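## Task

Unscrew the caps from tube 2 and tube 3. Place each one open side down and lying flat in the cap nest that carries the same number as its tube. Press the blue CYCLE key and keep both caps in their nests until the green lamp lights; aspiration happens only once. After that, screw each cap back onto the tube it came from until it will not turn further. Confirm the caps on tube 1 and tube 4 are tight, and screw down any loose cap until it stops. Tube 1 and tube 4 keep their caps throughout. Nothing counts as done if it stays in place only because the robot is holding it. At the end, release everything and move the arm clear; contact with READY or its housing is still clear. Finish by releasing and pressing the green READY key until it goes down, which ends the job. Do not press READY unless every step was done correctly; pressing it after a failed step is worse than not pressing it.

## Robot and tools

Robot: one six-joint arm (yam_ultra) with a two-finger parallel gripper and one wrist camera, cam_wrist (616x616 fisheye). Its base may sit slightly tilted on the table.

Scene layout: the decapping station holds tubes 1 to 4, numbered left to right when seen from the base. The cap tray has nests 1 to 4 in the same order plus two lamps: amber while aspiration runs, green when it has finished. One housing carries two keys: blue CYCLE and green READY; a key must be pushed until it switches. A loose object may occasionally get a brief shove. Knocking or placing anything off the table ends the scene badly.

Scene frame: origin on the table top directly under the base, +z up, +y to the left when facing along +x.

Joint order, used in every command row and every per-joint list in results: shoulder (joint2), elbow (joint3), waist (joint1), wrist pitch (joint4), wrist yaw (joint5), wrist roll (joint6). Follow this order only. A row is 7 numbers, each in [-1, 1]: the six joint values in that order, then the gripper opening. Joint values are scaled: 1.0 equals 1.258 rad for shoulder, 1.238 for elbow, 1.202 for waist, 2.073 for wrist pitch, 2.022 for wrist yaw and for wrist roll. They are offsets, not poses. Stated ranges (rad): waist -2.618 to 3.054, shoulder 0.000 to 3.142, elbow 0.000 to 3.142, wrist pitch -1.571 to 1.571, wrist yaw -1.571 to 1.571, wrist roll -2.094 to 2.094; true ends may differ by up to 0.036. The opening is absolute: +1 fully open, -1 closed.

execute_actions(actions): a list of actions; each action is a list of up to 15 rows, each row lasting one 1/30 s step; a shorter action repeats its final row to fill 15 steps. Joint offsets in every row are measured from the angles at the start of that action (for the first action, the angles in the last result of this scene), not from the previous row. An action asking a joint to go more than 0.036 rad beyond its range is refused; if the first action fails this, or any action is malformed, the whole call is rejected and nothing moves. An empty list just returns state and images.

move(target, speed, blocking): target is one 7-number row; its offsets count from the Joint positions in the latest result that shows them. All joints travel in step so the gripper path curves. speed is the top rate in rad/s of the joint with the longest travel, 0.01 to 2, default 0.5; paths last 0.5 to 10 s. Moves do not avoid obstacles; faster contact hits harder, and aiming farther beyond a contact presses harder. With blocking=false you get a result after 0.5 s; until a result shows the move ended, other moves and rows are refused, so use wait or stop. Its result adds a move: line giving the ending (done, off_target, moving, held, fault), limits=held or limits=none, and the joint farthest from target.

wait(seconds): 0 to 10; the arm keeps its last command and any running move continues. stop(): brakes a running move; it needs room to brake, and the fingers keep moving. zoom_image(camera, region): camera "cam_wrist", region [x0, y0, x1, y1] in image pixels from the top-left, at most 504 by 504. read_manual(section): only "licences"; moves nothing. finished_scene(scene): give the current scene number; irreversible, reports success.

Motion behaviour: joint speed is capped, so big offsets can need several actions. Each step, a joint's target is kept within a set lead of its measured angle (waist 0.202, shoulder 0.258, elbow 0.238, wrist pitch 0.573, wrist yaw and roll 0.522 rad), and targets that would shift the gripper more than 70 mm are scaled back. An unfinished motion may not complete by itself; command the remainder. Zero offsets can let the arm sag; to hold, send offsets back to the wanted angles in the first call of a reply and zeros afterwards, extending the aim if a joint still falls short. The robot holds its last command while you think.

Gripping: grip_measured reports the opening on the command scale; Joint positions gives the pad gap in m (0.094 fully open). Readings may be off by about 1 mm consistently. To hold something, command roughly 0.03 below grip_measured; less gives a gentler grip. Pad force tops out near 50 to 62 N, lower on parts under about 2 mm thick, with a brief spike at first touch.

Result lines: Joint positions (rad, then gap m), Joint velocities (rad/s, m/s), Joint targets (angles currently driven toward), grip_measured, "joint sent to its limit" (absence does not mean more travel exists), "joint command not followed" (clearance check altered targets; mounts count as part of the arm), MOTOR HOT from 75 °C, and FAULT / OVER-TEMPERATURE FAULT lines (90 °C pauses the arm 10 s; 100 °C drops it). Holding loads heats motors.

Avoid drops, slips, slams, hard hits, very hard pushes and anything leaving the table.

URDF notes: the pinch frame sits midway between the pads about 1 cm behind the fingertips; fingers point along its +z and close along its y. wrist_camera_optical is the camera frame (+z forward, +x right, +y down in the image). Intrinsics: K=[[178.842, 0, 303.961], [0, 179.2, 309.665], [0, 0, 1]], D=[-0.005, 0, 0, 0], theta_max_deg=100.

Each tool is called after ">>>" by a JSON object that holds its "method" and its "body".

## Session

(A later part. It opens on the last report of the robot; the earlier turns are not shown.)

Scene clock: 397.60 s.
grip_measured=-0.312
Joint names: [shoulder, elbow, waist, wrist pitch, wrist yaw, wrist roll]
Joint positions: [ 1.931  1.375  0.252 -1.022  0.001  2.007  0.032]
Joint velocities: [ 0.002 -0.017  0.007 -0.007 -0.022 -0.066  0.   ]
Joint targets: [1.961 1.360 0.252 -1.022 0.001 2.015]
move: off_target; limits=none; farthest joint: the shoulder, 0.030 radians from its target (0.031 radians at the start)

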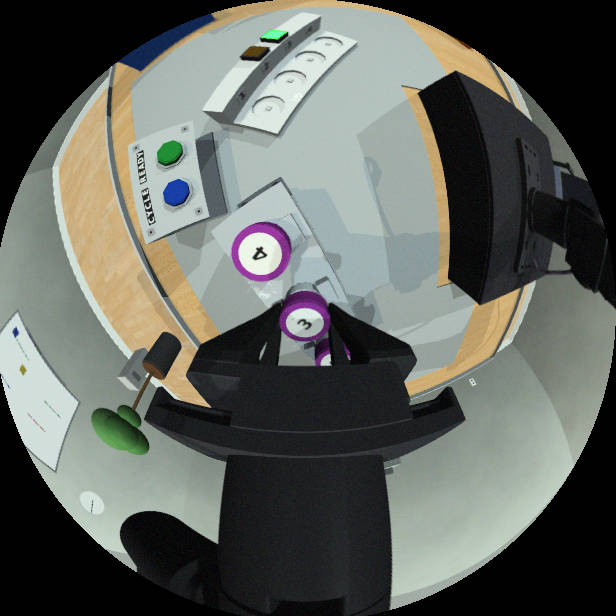

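>>> {"method": "move", "body": {"target": [0,0,0,0,0,0,-0.34]}}

>>> {"method": "move", "body": {"target": [0,0,0,0,0,0,-0.15]}}

>>> {"method": "move", "body": {"target": [0,0,0,0,0,-1,-0.15], "speed": 2}}

>>> {"method": "move", "body": {"target": [0,0,0,0,0,-1,-0.15], "speed": 2}}

>>> {"method": "move", "body": {"target": [0,0,0,0,0,0,-0.34]}}

>>> {"method": "execute_actions", "body": {"actions": [[[0.02,0,0,0,0,0.04,-0.34],[0.02,0,0,0,0,0.08,-0.34],[0.02,0,0,0,0,0.12,-0.34],[0.02,0,0,0,0,0.16,-0.34],[0.02,0,0,0,0,0.2,-0.34],[0.02,0,0,0,0,0.25,-0.34]],[[0.02,0,0,0,0,0.04,-0.34],[0.02,0,0,0,0,0.08,-0.34],[0.02,0,0,0,0,0.12,-0.34],[0.02,0,0,0,0,0.16,-0.34],[0.02,0,0,0,0,0.2,-0.34],[0.02,0,0,0,0,0.25,-0.34]],[[0.02,0,0,0,0,0.04,-0.34],[0.02,0,0,0,0,0.08,-0.34],[0.02,0,0,0,0,0.12,-0.34],[0.02,0,0,0,0,0.16,-0.34],[0.02,0,0,0,0,0.2,-0.34],[0.02,0,0,0,0,0.25,-0.34]],[[0.02,0,0,0,0,0.04,-0.34],[0.02,0,0,0,0,0.08,-0.34],[0.02,0,0,0,0,0.12,-0.34],[0.02,0,0,0,0,0.16,-0.34],[0.02,0,0,0,0,0.2,-0.34],[0.02,0,0,0,0,0.25,-0.34]],[[0.02,0,0,0,0,0.04,-0.34],[0.02,0,0,0,0,0.08,-0.34],[0.02,0,0,0,0,0.12,-0.34],[0.02,0,0,0,0,0.16,-0.34],[0.02,0,0,0,0,0.2,-0.34],[0.02,0,0,0,0,0.25,-0.34]],[[0.02,0,0,0,0,0.04,-0.34],[0.02,0,0,0,0,0.08,-0.34],[0.02,0,0,0,0,0.12,-0.34],[0.02,0,0,0,0,0.16,-0.34],[0.02,0,0,0,0,0.2,-0.34],[0.02,0,0,0,0,0.25,-0.34]]]}}

Scene clock: 404.87 s.
grip_measured=-0.312
Joint names: [shoulder, elbow, waist, wrist pitch, wrist yaw, wrist roll]
Joint positions: [ 1.931  1.375  0.252 -1.022  0.001  2.008  0.032]
Joint velocities: [ 0.002  0.002  0.002 -0.066 -0.037 -0.095  0.001]
Joint targets: [1.931 1.375 0.252 -1.022 0.001 2.007]
move: done; limits=none; farthest joint: the wrist roll, 0.001 radians from its target (0.001 radians at the start)

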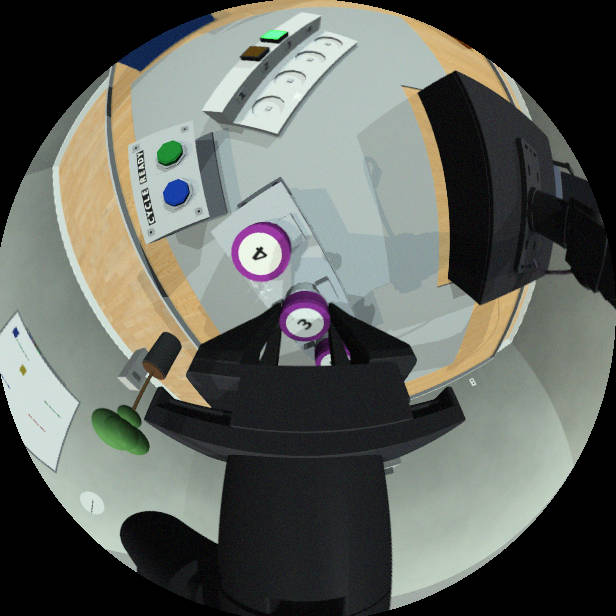

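Scene clock: 405.37 s.
grip_measured=-0.152
Joint names: [shoulder, elbow, waist, wrist pitch, wrist yaw, wrist roll]
Joint positions: [ 1.933  1.375  0.252 -1.022  0.001  2.008  0.04 ]
Joint velocities: [-0.002 -0.007 -0.007 -0.007 -0.066 -0.007  0.001]
Joint targets: [1.930 1.375 0.252 -1.022 0.001 2.008]
move: done; limits=none; farthest joint: the shoulder, 0.002 radians from its target (0.000 radians at the start)

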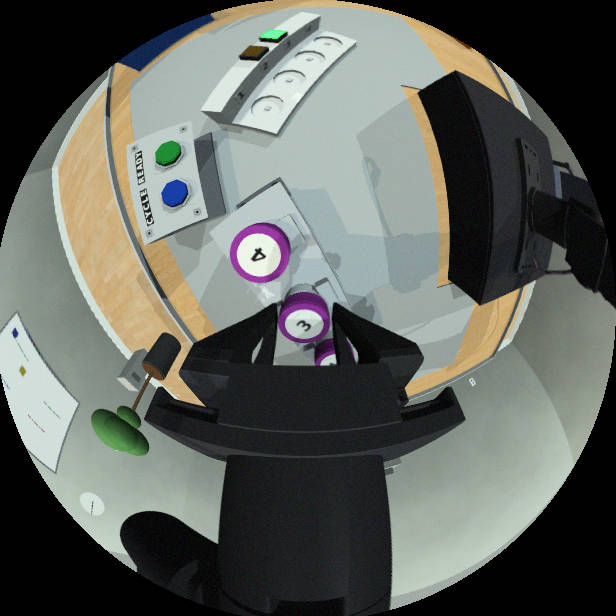

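Scene clock: 407.57 s.
grip_measured=-0.152
Joint names: [shoulder, elbow, waist, wrist pitch, wrist yaw, wrist roll]
Joint positions: [ 1.933  1.375  0.252 -1.022  0.001 -0.009  0.04 ]
Joint velocities: [ 0.002  0.002  0.002  0.037 -0.022 -0.037  0.   ]
Joint targets: [1.933 1.375 0.252 -1.022 0.001 -0.014]
move: done; limits=none; farthest joint: the wrist roll, 0.005 radians from its target (2.022 radians at the start)

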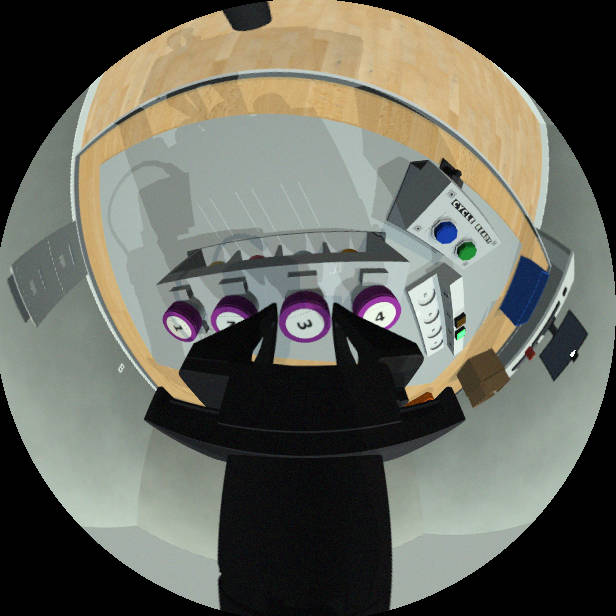

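Scene clock: 409.77 s.
grip_measured=-0.152
Joint names: [shoulder, elbow, waist, wrist pitch, wrist yaw, wrist roll]
Joint positions: [ 1.933  1.375  0.252 -1.022  0.001 -2.025  0.04 ]
Joint velocities: [ 0.007  0.002 -0.017  0.022  0.081  0.037  0.   ]
Joint targets: [1.933 1.375 0.252 -1.022 0.001 -2.031]
move: done; limits=none; farthest joint: the wrist roll, 0.006 radians from its target (2.022 radians at the start)

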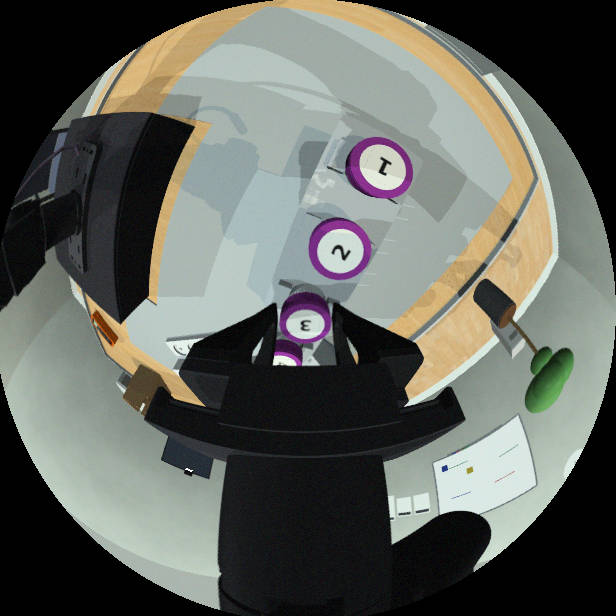

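Scene clock: 410.27 s.
grip_measured=-0.315
Joint names: [shoulder, elbow, waist, wrist pitch, wrist yaw, wrist roll]
Joint positions: [ 1.933  1.375  0.252 -1.022  0.001 -2.025  0.032]
Joint velocities: [ 0.012 -0.002 -0.007  0.022  0.051  0.037 -0.001]
Joint targets: [1.933 1.375 0.252 -1.022 0.001 -2.025]
move: done; limits=none; farthest joint: the waist, 0.000 radians from its target (0.000 radians at the start)

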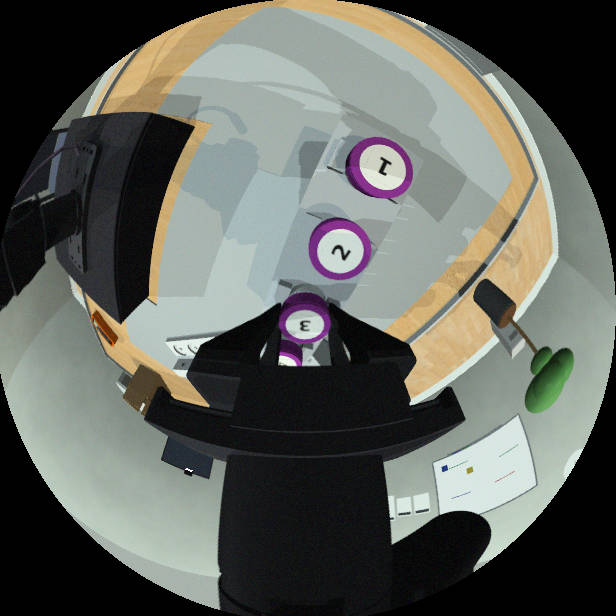

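Scene clock: 413.27 s.
grip_measured=-0.316
Joint names: [shoulder, elbow, waist, wrist pitch, wrist yaw, wrist roll]
Joint positions: [ 1.936  1.375  0.252 -1.021 -0.001  0.752  0.032]
Joint velocities: [-0.027 -0.012 -0.002  0.007 -0.022  0.242  0.   ]
Joint targets: [1.961 1.375 0.252 -1.021 -0.001 0.796]

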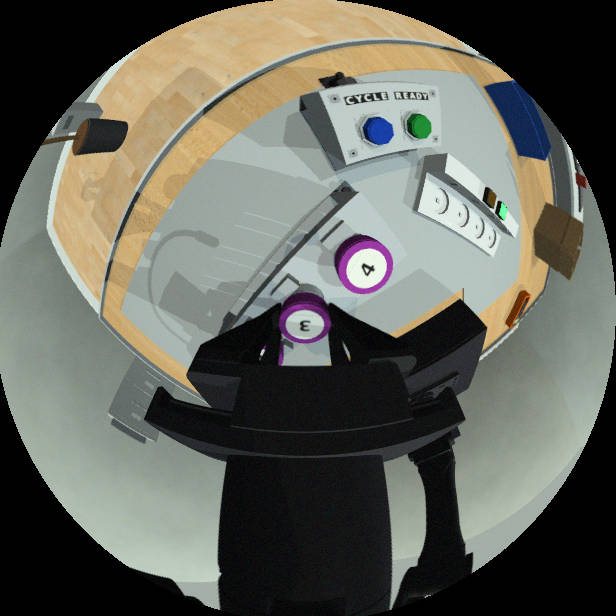

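>>> {"method": "move", "body": {"target": [0.008,0,0,0,0,0.645,-0.34], "speed": 1.5}}

>>> {"method": "move", "body": {"target": [-0.005,0,0,0,0,0,-0.15]}}

>>> {"method": "move", "body": {"target": [0,0,0,0,0,-1,-0.15], "speed": 2}}

>>> {"method": "move", "body": {"target": [0,0,0,0,0,-1,-0.15], "speed": 2}}

>>> {"method": "move", "body": {"target": [0,0,0,0,0,0,-0.34]}}

>>> {"method": "move", "body": {"target": [0.008,0,0,0,0,0.88,-0.34], "speed": 1.2}}

Scene clock: 419.80 s.
grip_measured=-0.316
Joint names: [shoulder, elbow, waist, wrist pitch, wrist yaw, wrist roll]
Joint positions: [ 1.936  1.375  0.252 -1.022  0.002  2.048  0.032]
Joint velocities: [-0.002 -0.017  0.007  0.007  0.022 -0.007  0.   ]
Joint targets: [1.946 1.375 0.252 -1.021 -0.001 2.057]
move: done; limits=none; farthest joint: the shoulder, 0.010 radians from its target (0.010 radians at the start)

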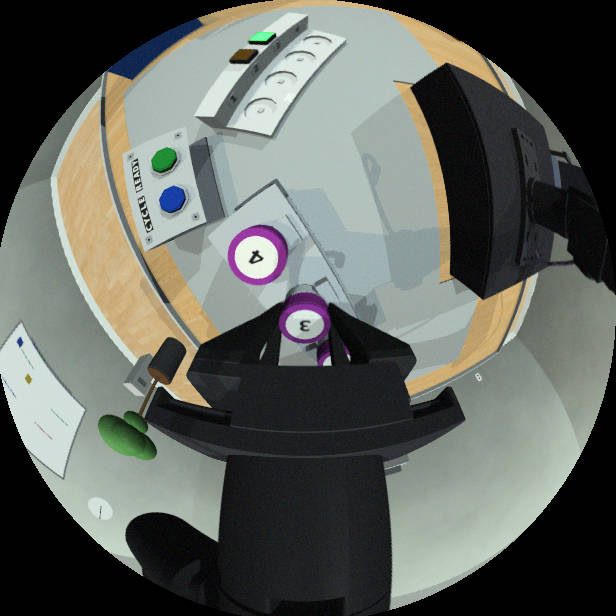

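Scene clock: 420.50 s.
grip_measured=-0.152
Joint names: [shoulder, elbow, waist, wrist pitch, wrist yaw, wrist roll]
Joint positions: [ 1.939  1.375  0.252 -1.021  0.002  2.048  0.04 ]
Joint velocities: [ 0.007  0.007 -0.007 -0.022 -0.022  0.051  0.   ]
Joint targets: [1.930 1.375 0.252 -1.022 0.002 2.048]
move: done; limits=none; farthest joint: the shoulder, 0.010 radians from its target (0.007 radians at the start)

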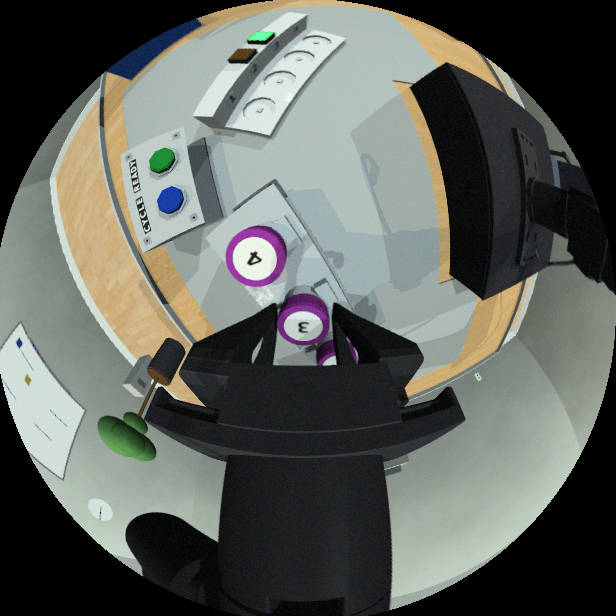

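Scene clock: 422.70 s.
grip_measured=-0.152
Joint names: [shoulder, elbow, waist, wrist pitch, wrist yaw, wrist roll]
Joint positions: [ 1.939  1.375  0.252 -1.021  0.002  0.031  0.04 ]
Joint velocities: [ 0.002  0.012 -0.007  0.007  0.095  0.066 -0.   ]
Joint targets: [1.939 1.375 0.252 -1.021 0.002 0.026]
move: done; limits=none; farthest joint: the wrist roll, 0.005 radians from its target (2.022 radians at the start)

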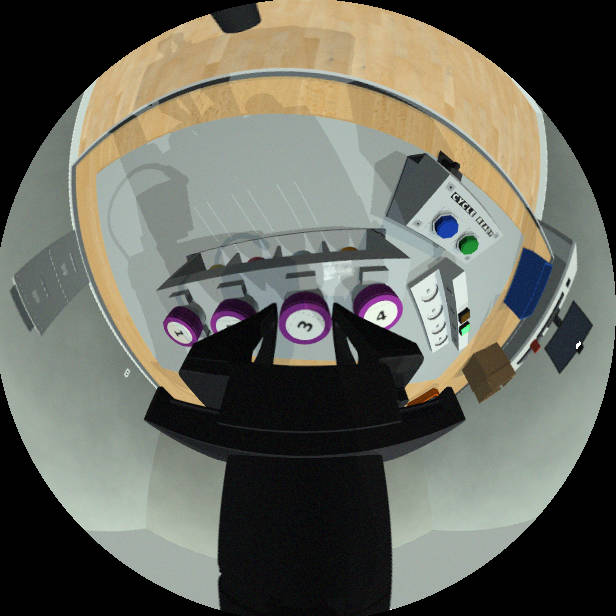

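Scene clock: 424.90 s.
grip_measured=-0.152
Joint names: [shoulder, elbow, waist, wrist pitch, wrist yaw, wrist roll]
Joint positions: [ 1.939  1.375  0.252 -1.021  0.002 -1.985  0.04 ]
Joint velocities: [-0.002 -0.012 -0.007 -0.022 -0.007 -0.022 -0.   ]
Joint targets: [1.939 1.375 0.252 -1.021 0.002 -1.991]
move: done; limits=none; farthest joint: the wrist roll, 0.006 radians from its target (2.022 radians at the start)

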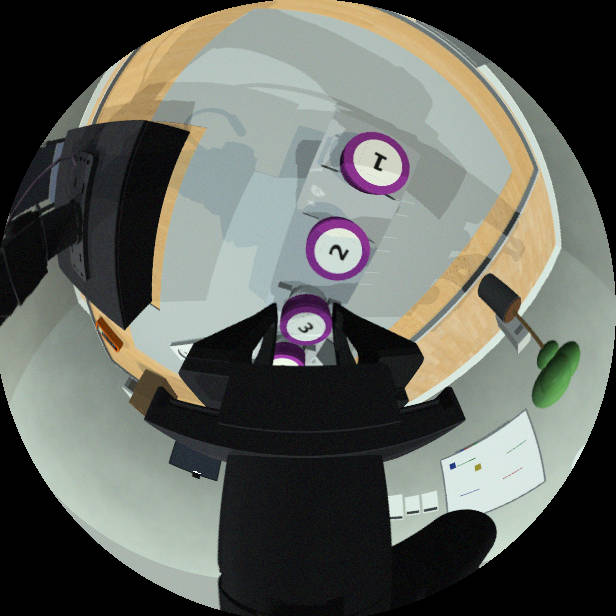

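Scene clock: 425.40 s.
grip_measured=-0.313
Joint names: [shoulder, elbow, waist, wrist pitch, wrist yaw, wrist roll]
Joint positions: [ 1.939  1.375  0.252 -1.02   0.002 -1.985  0.032]
Joint velocities: [-0.002 -0.017 -0.012 -0.037 -0.007  0.007 -0.   ]
Joint targets: [1.939 1.375 0.252 -1.021 0.001 -1.985]
move: done; limits=none; farthest joint: the wrist pitch, 0.001 radians from its target (0.000 radians at the start)

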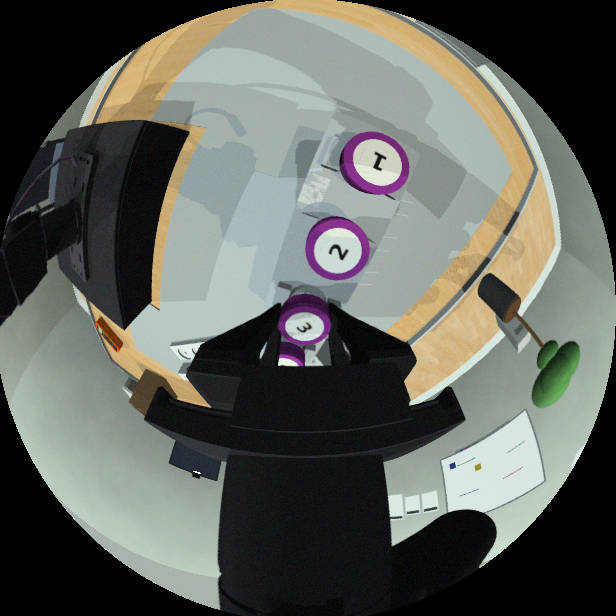

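Scene clock: 427.87 s.
grip_measured=-0.312
Joint names: [shoulder, elbow, waist, wrist pitch, wrist yaw, wrist roll]
Joint positions: [ 1.939  1.375  0.252 -1.02   0.    -0.213  0.032]
Joint velocities: [ 0.007 -0.017  0.002 -0.007 -0.022 -0.007 -0.001]
Joint targets: [1.949 1.375 0.252 -1.020 0.002 -0.206]
move: done; limits=none; farthest joint: the shoulder, 0.010 radians from its target (0.010 radians at the start)

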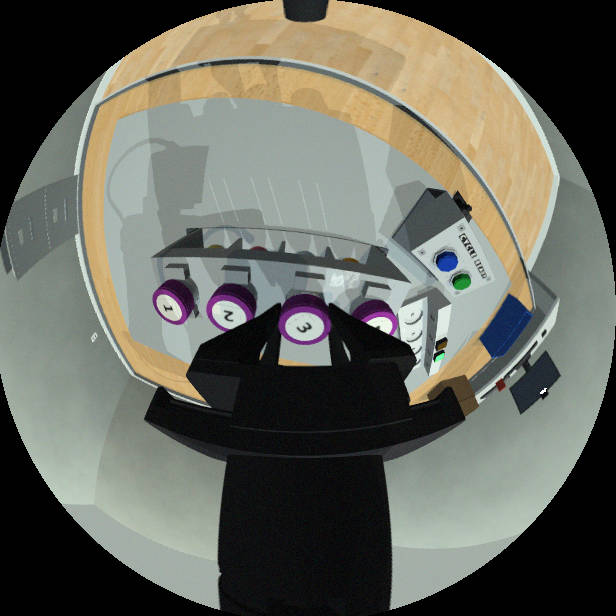

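>>> {"method": "zoom_image", "body": {"camera": "cam_wrist", "region": [190,260,420,370]}}

>>> {"method": "move", "body": {"target": [-0.035,0,0,0,0,0,-0.34], "speed": 0.05}}

Region (190, 260, 420, 370) of cam_wrist's 616x616 image, scaled by 2.191, with more detail than that image has; it fills the top 241 rows of this view, and the rest is white.

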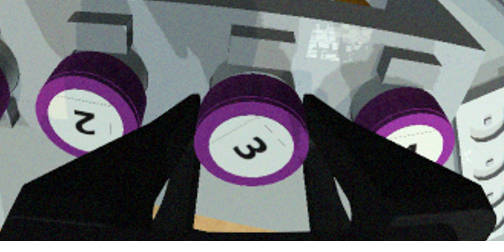

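Scene clock: 432.10 s.
grip_measured=-0.312
Joint names: [shoulder, elbow, waist, wrist pitch, wrist yaw, wrist roll]
Joint positions: [ 1.926  1.375  0.252 -1.021 -0.    -0.212  0.032]
Joint velocities: [ 0.012 -0.022  0.012 -0.007 -0.007 -0.051 -0.001]
Joint targets: [1.895 1.375 0.252 -1.020 -0.000 -0.213]
move: off_target; limits=none; farthest joint: the shoulder, 0.031 radians from its target (0.044 radians at the start)

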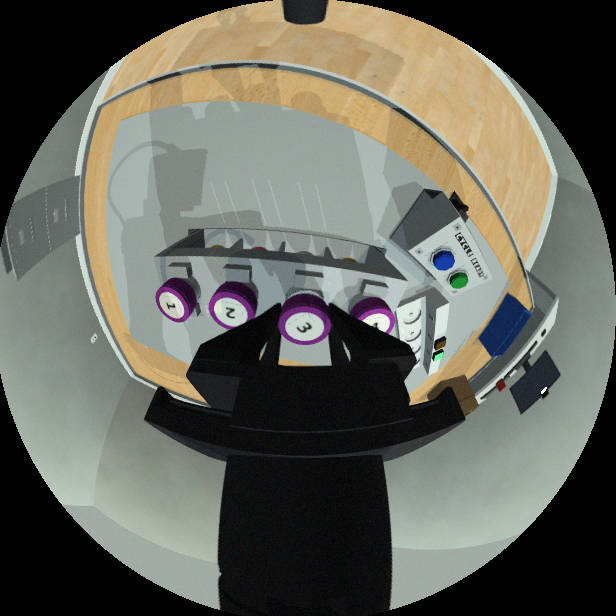

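>>> {"method": "move", "body": {"target": [0,-0.028,0,0.02,0,0,-0.34], "speed": 0.06}}

>>> {"method": "move", "body": {"target": [0,0,0,0,0,0,-0.15]}}

>>> {"method": "move", "body": {"target": [-0.035,0,0,0,0,-0.75,-0.15], "speed": 1.5}}

>>> {"method": "zoom_image", "body": {"camera": "cam_wrist", "region": [230,230,380,370]}}

Scene clock: 437.33 s.
grip_measured=-0.312
Joint names: [shoulder, elbow, waist, wrist pitch, wrist yaw, wrist roll]
Joint positions: [ 1.926  1.357  0.252 -1.001  0.    -0.212  0.032]
Joint velocities: [-0.012 -0.017  0.002 -0.037 -0.022 -0.051  0.   ]
Joint targets: [1.926 1.340 0.252 -0.979 0.000 -0.212]
move: off_target; limits=none; farthest joint: the wrist pitch, 0.021 radians from its target (0.041 radians at the start)

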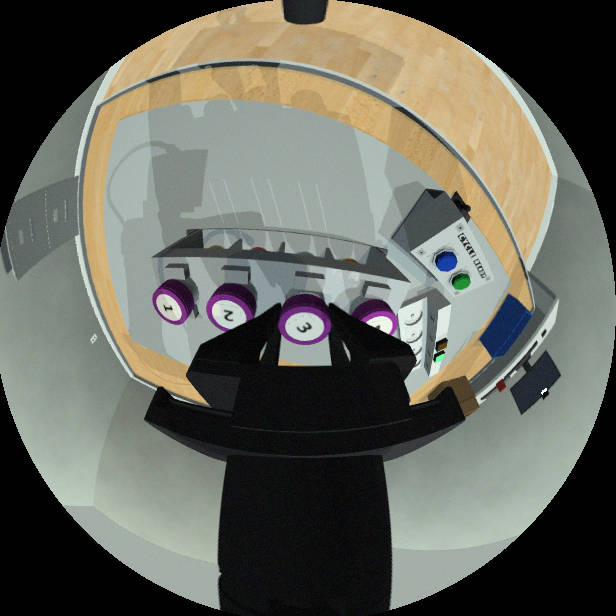

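Scene clock: 437.83 s.
grip_measured=-0.152
Joint names: [shoulder, elbow, waist, wrist pitch, wrist yaw, wrist roll]
Joint positions: [ 1.926  1.357  0.252 -1.001  0.    -0.212  0.04 ]
Joint velocities: [-0.002 -0.007 -0.002 -0.066 -0.051  0.066  0.001]
Joint targets: [1.926 1.357 0.252 -1.001 0.000 -0.212]
move: done; limits=none; farthest joint: the waist, 0.000 radians from its target (0.000 radians at the start)

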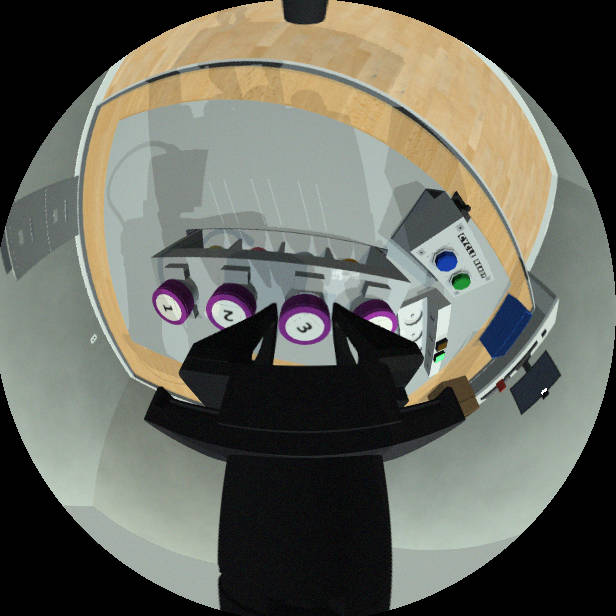

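Scene clock: 439.93 s.
grip_measured=-0.152
Joint names: [shoulder, elbow, waist, wrist pitch, wrist yaw, wrist roll]
Joint positions: [ 1.91   1.357  0.252 -1.001  0.    -1.723  0.04 ]
Joint velocities: [ 0.007 -0.002 -0.007  0.007  0.037 -0.037 -0.001]
Joint targets: [1.881 1.357 0.252 -1.001 0.000 -1.728]
move: off_target; limits=none; farthest joint: the shoulder, 0.028 radians from its target (0.044 radians at the start)

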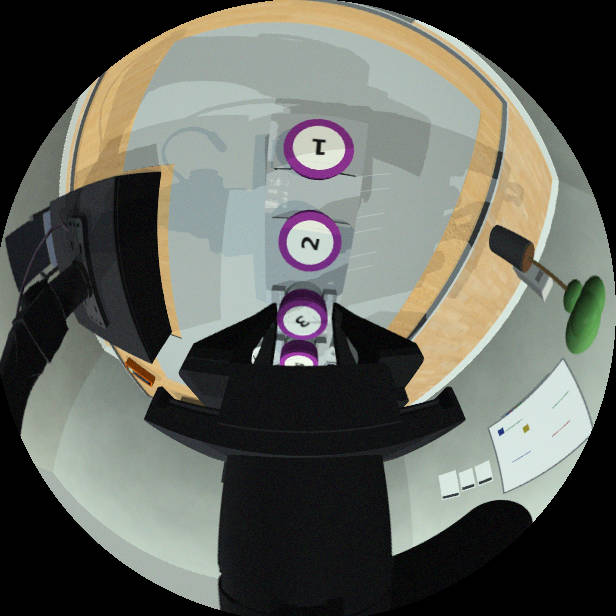

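Region (230, 230, 380, 370) of cam_wrist's 616x616 image, scaled by 3.360, with more detail than that image has; it fills the top 470 rows of this view, and the rest is white.

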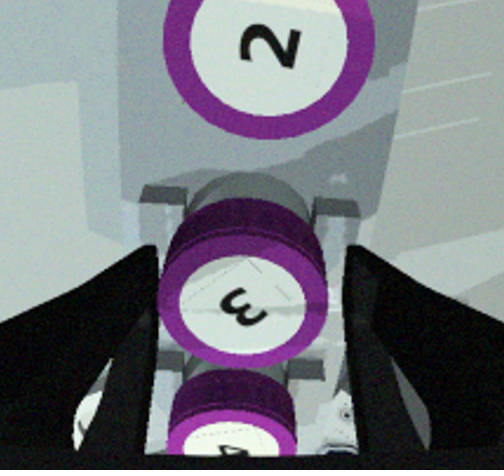

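>>> {"method": "move", "body": {"target": [0,0,0,-0.012,0,0,-0.34]}}

>>> {"method": "move", "body": {"target": [0.015,0,0,0,0,0.85,-0.34], "speed": 0.8}}

>>> {"method": "move", "body": {"target": [0.02,0,0,0,0,1,-0.34], "speed": 0.6}}

Scene clock: 443.67 s.
grip_measured=-0.312
Joint names: [shoulder, elbow, waist, wrist pitch, wrist yaw, wrist roll]
Joint positions: [ 1.91   1.357  0.252 -1.006  0.001 -1.723  0.032]
Joint velocities: [ 0.002 -0.012  0.002  0.007  0.022  0.066 -0.001]
Joint targets: [1.910 1.357 0.252 -1.026 -0.000 -1.722]
move: done; limits=none; farthest joint: the wrist pitch, 0.020 radians from its target (0.025 radians at the start)

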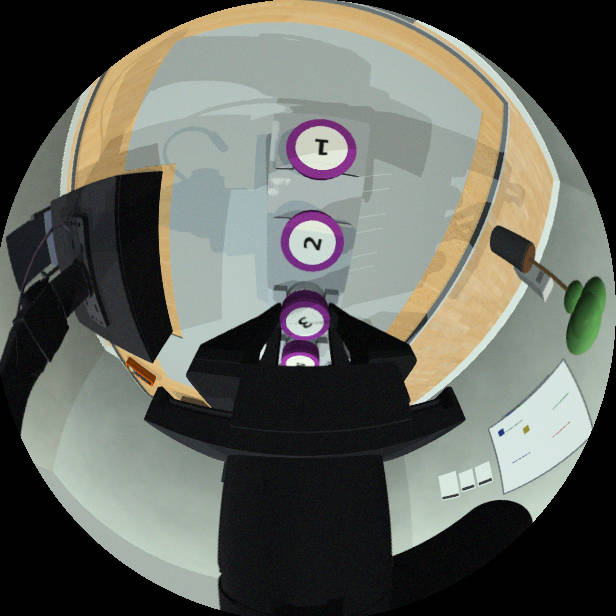

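Scene clock: 446.70 s.
grip_measured=-0.311
Joint names: [shoulder, elbow, waist, wrist pitch, wrist yaw, wrist roll]
Joint positions: [ 1.913  1.357  0.252 -1.006  0.001 -0.011  0.032]
Joint velocities: [ 0.007  0.017 -0.002 -0.007 -0.066  0.081  0.   ]
Joint targets: [1.929 1.357 0.252 -1.006 0.001 -0.004]
move: done; limits=none; farthest joint: the shoulder, 0.015 radians from its target (0.019 radians at the start)

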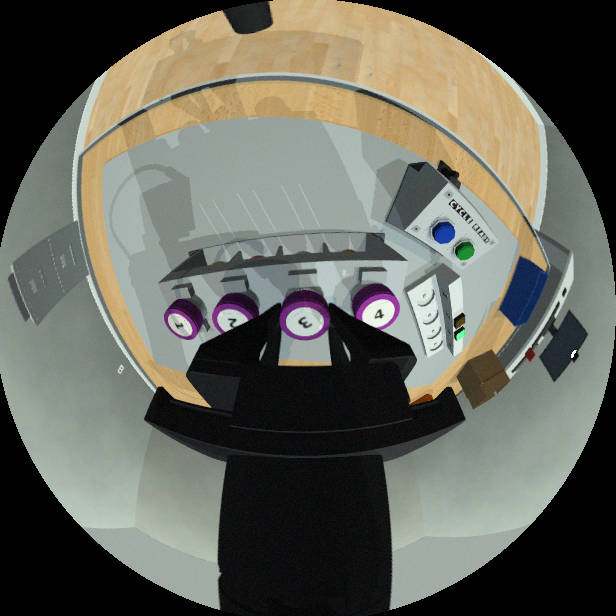

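Scene clock: 450.87 s.
grip_measured=-0.311
Joint names: [shoulder, elbow, waist, wrist pitch, wrist yaw, wrist roll]
Joint positions: [ 1.915  1.357  0.252 -1.006 -0.     2.002  0.032]
Joint velocities: [-0.007 -0.007 -0.007  0.022  0.007 -0.007  0.   ]
Joint targets: [1.939 1.357 0.252 -1.006 0.001 2.011]
move: off_target; limits=none; farthest joint: the shoulder, 0.024 radians from its target (0.025 radians at the start)

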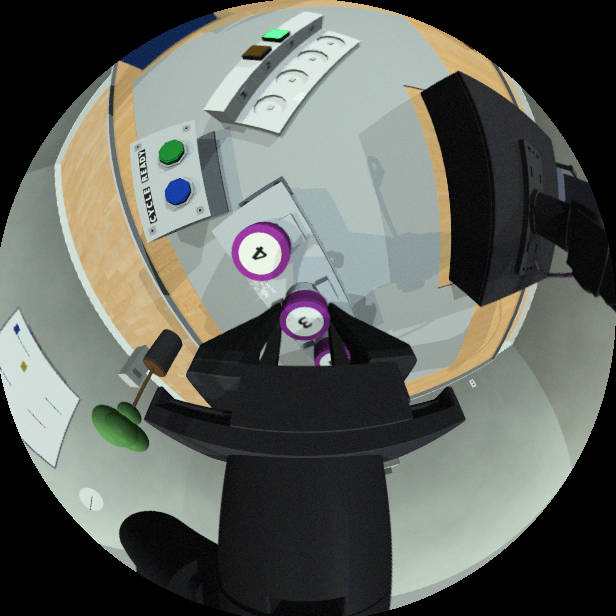

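Lift test.

>>> {"method": "move", "body": {"target": [-0.033,0,0,0,0,0,-0.34], "speed": 0.05}}

Scene clock: 454.17 s.
grip_measured=-0.311
Joint names: [shoulder, elbow, waist, wrist pitch, wrist yaw, wrist roll]
Joint positions: [ 1.902  1.357  0.252 -1.006 -0.     2.002  0.032]
Joint velocities: [ 0.007 -0.022 -0.022 -0.066  0.139 -0.022 -0.   ]
Joint targets: [1.873 1.357 0.252 -1.006 -0.000 2.002]
move: off_target; limits=none; farthest joint: the shoulder, 0.029 radians from its target (0.041 radians at the start)

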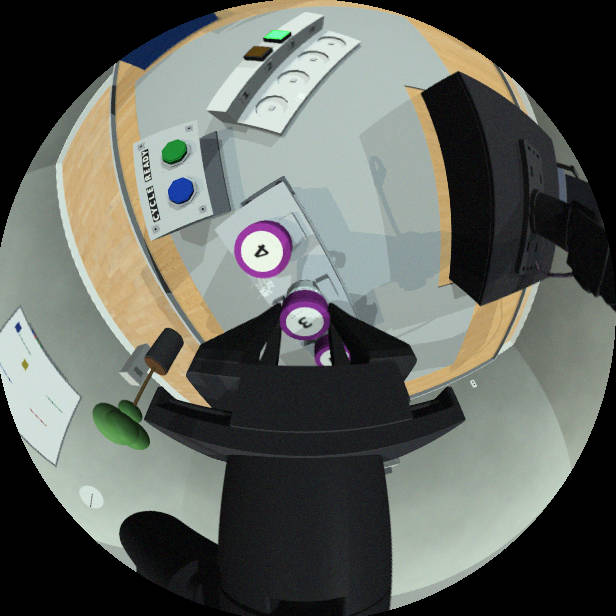

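>>> {"method": "move", "body": {"target": [0.03,0,0,0,0,-0.3,-0.34], "speed": 0.5}}

>>> {"method": "move", "body": {"target": [0.03,0,0,0,0,-0.2,-0.34], "speed": 0.5}}

>>> {"method": "move", "body": {"target": [0.03,0,0,0,0,-0.2,-0.34], "speed": 0.5}}

>>> {"method": "move", "body": {"target": [0.03,0,0,0,0,-0.2,-0.34], "speed": 0.5}}

>>> {"method": "move", "body": {"target": [0.03,0,0,0,0,-0.2,-0.34], "speed": 0.5}}

>>> {"method": "move", "body": {"target": [0.03,0,0,0,0,-0.3,-0.34], "speed": 0.5}}

Scene clock: 460.73 s.
grip_measured=-0.311
Joint names: [shoulder, elbow, waist, wrist pitch, wrist yaw, wrist roll]
Joint positions: [ 1.915  1.357  0.252 -1.006 -0.001  1.403  0.032]
Joint velocities: [ 0.002 -0.002 -0.022  0.037  0.007 -0.051 -0.001]
Joint targets: [1.940 1.357 0.252 -1.006 -0.000 1.396]
move: off_target; limits=none; farthest joint: the shoulder, 0.025 radians from its target (0.037 radians at the start)

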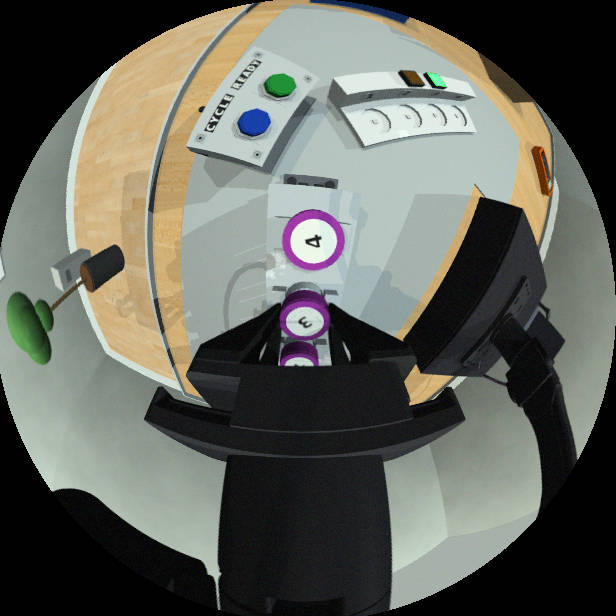

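Scene clock: 462.33 s.
grip_measured=-0.311
Joint names: [shoulder, elbow, waist, wrist pitch, wrist yaw, wrist roll]
Joint positions: [ 1.916  1.357  0.252 -1.006 -0.001  1.007  0.032]
Joint velocities: [-0.002  0.002  0.017  0.022  0.007 -0.051 -0.   ]
Joint targets: [1.952 1.357 0.252 -1.006 -0.000 0.999]
move: off_target; limits=none; farthest joint: the shoulder, 0.037 radians from its target (0.038 radians at the start)

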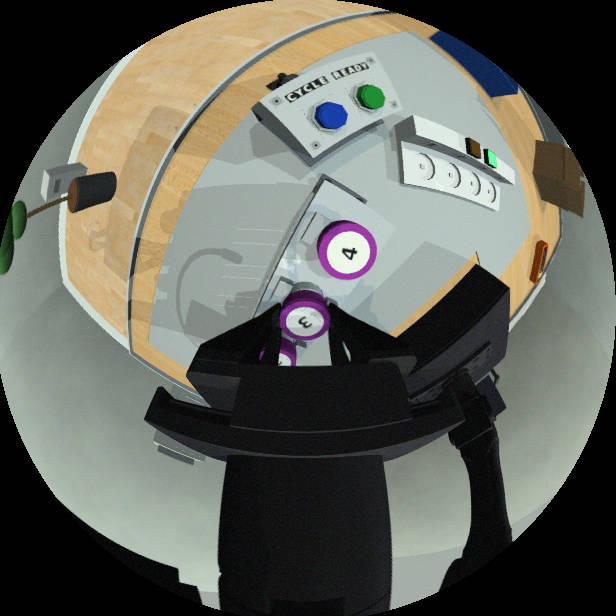

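Scene clock: 463.93 s.
grip_measured=-0.311
Joint names: [shoulder, elbow, waist, wrist pitch, wrist yaw, wrist roll]
Joint positions: [ 1.916  1.357  0.252 -1.006 -0.001  0.612  0.032]
Joint velocities: [ 0.002 -0.017  0.002  0.007  0.081 -0.007  0.   ]
Joint targets: [1.953 1.357 0.252 -1.006 -0.001 0.603]
move: off_target; limits=none; farthest joint: the shoulder, 0.038 radians from its target (0.038 radians at the start)

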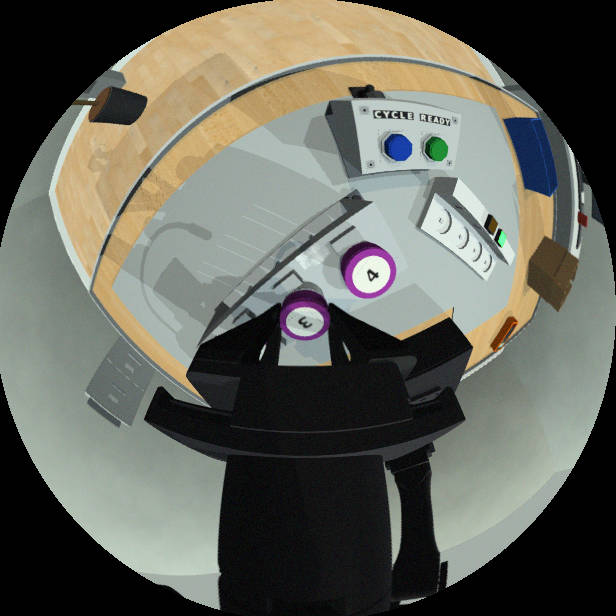

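Scene clock: 465.53 s.
grip_measured=-0.312
Joint names: [shoulder, elbow, waist, wrist pitch, wrist yaw, wrist roll]
Joint positions: [ 1.916  1.357  0.252 -1.006 -0.001  0.216  0.032]
Joint velocities: [-0.002 -0.022 -0.022 -0.022 -0.007 -0.066 -0.   ]
Joint targets: [1.953 1.357 0.252 -1.006 -0.001 0.207]
move: off_target; limits=none; farthest joint: the shoulder, 0.038 radians from its target (0.038 radians at the start)

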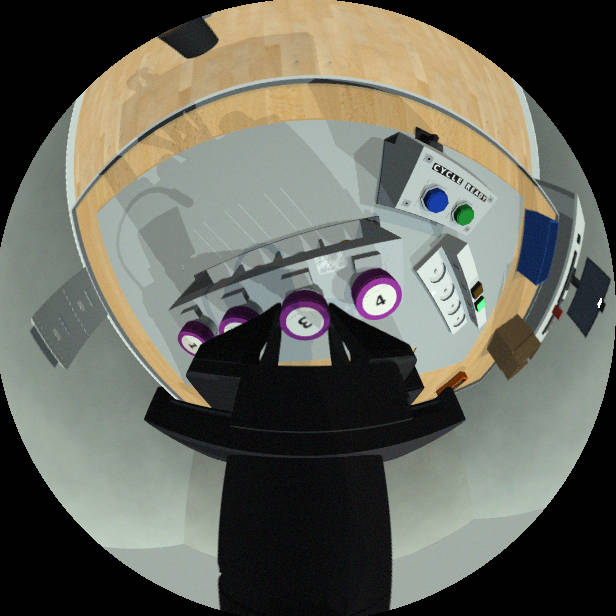

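Scene clock: 467.13 s.
grip_measured=-0.312
Joint names: [shoulder, elbow, waist, wrist pitch, wrist yaw, wrist roll]
Joint positions: [ 1.916  1.357  0.252 -1.007 -0.    -0.18   0.032]
Joint velocities: [-0.002  0.007 -0.017 -0.007 -0.022 -0.022 -0.001]
Joint targets: [1.953 1.357 0.252 -1.006 -0.001 -0.189]
move: off_target; limits=none; farthest joint: the shoulder, 0.038 radians from its target (0.038 radians at the start)

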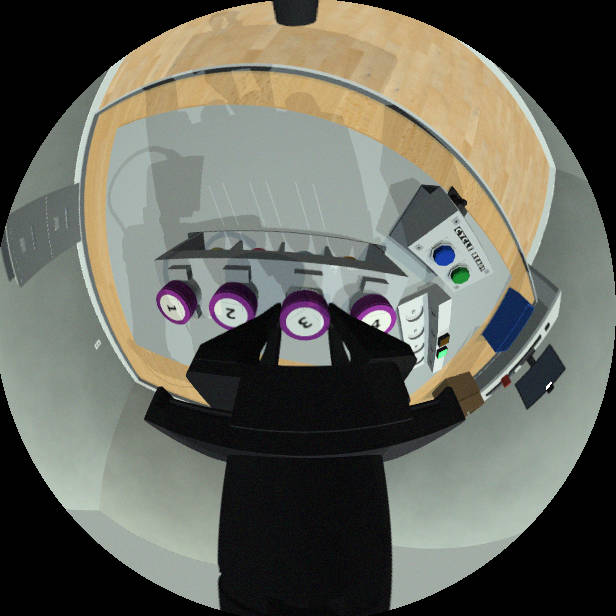

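Scene clock: 469.13 s.
grip_measured=-0.312
Joint names: [shoulder, elbow, waist, wrist pitch, wrist yaw, wrist roll]
Joint positions: [ 1.916  1.357  0.252 -1.007  0.001 -0.778  0.032]
Joint velocities: [ 0.012 -0.012 -0.007  0.022 -0.095 -0.007 -0.   ]
Joint targets: [1.953 1.357 0.252 -1.007 -0.000 -0.787]
move: off_target; limits=none; farthest joint: the shoulder, 0.038 radians from its target (0.038 radians at the start)

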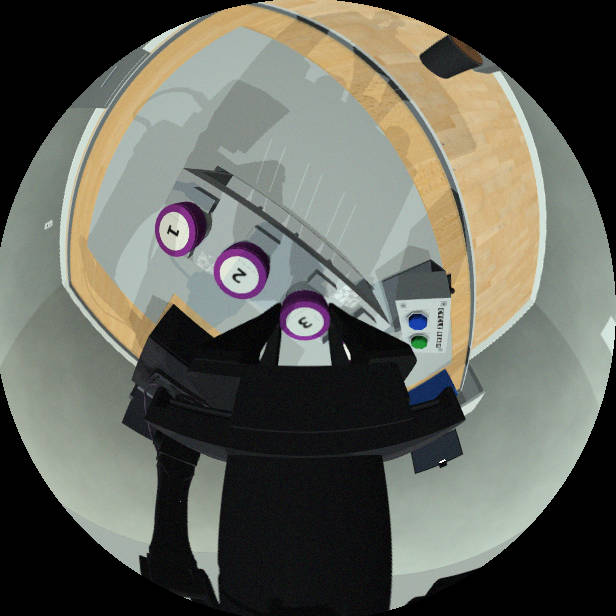

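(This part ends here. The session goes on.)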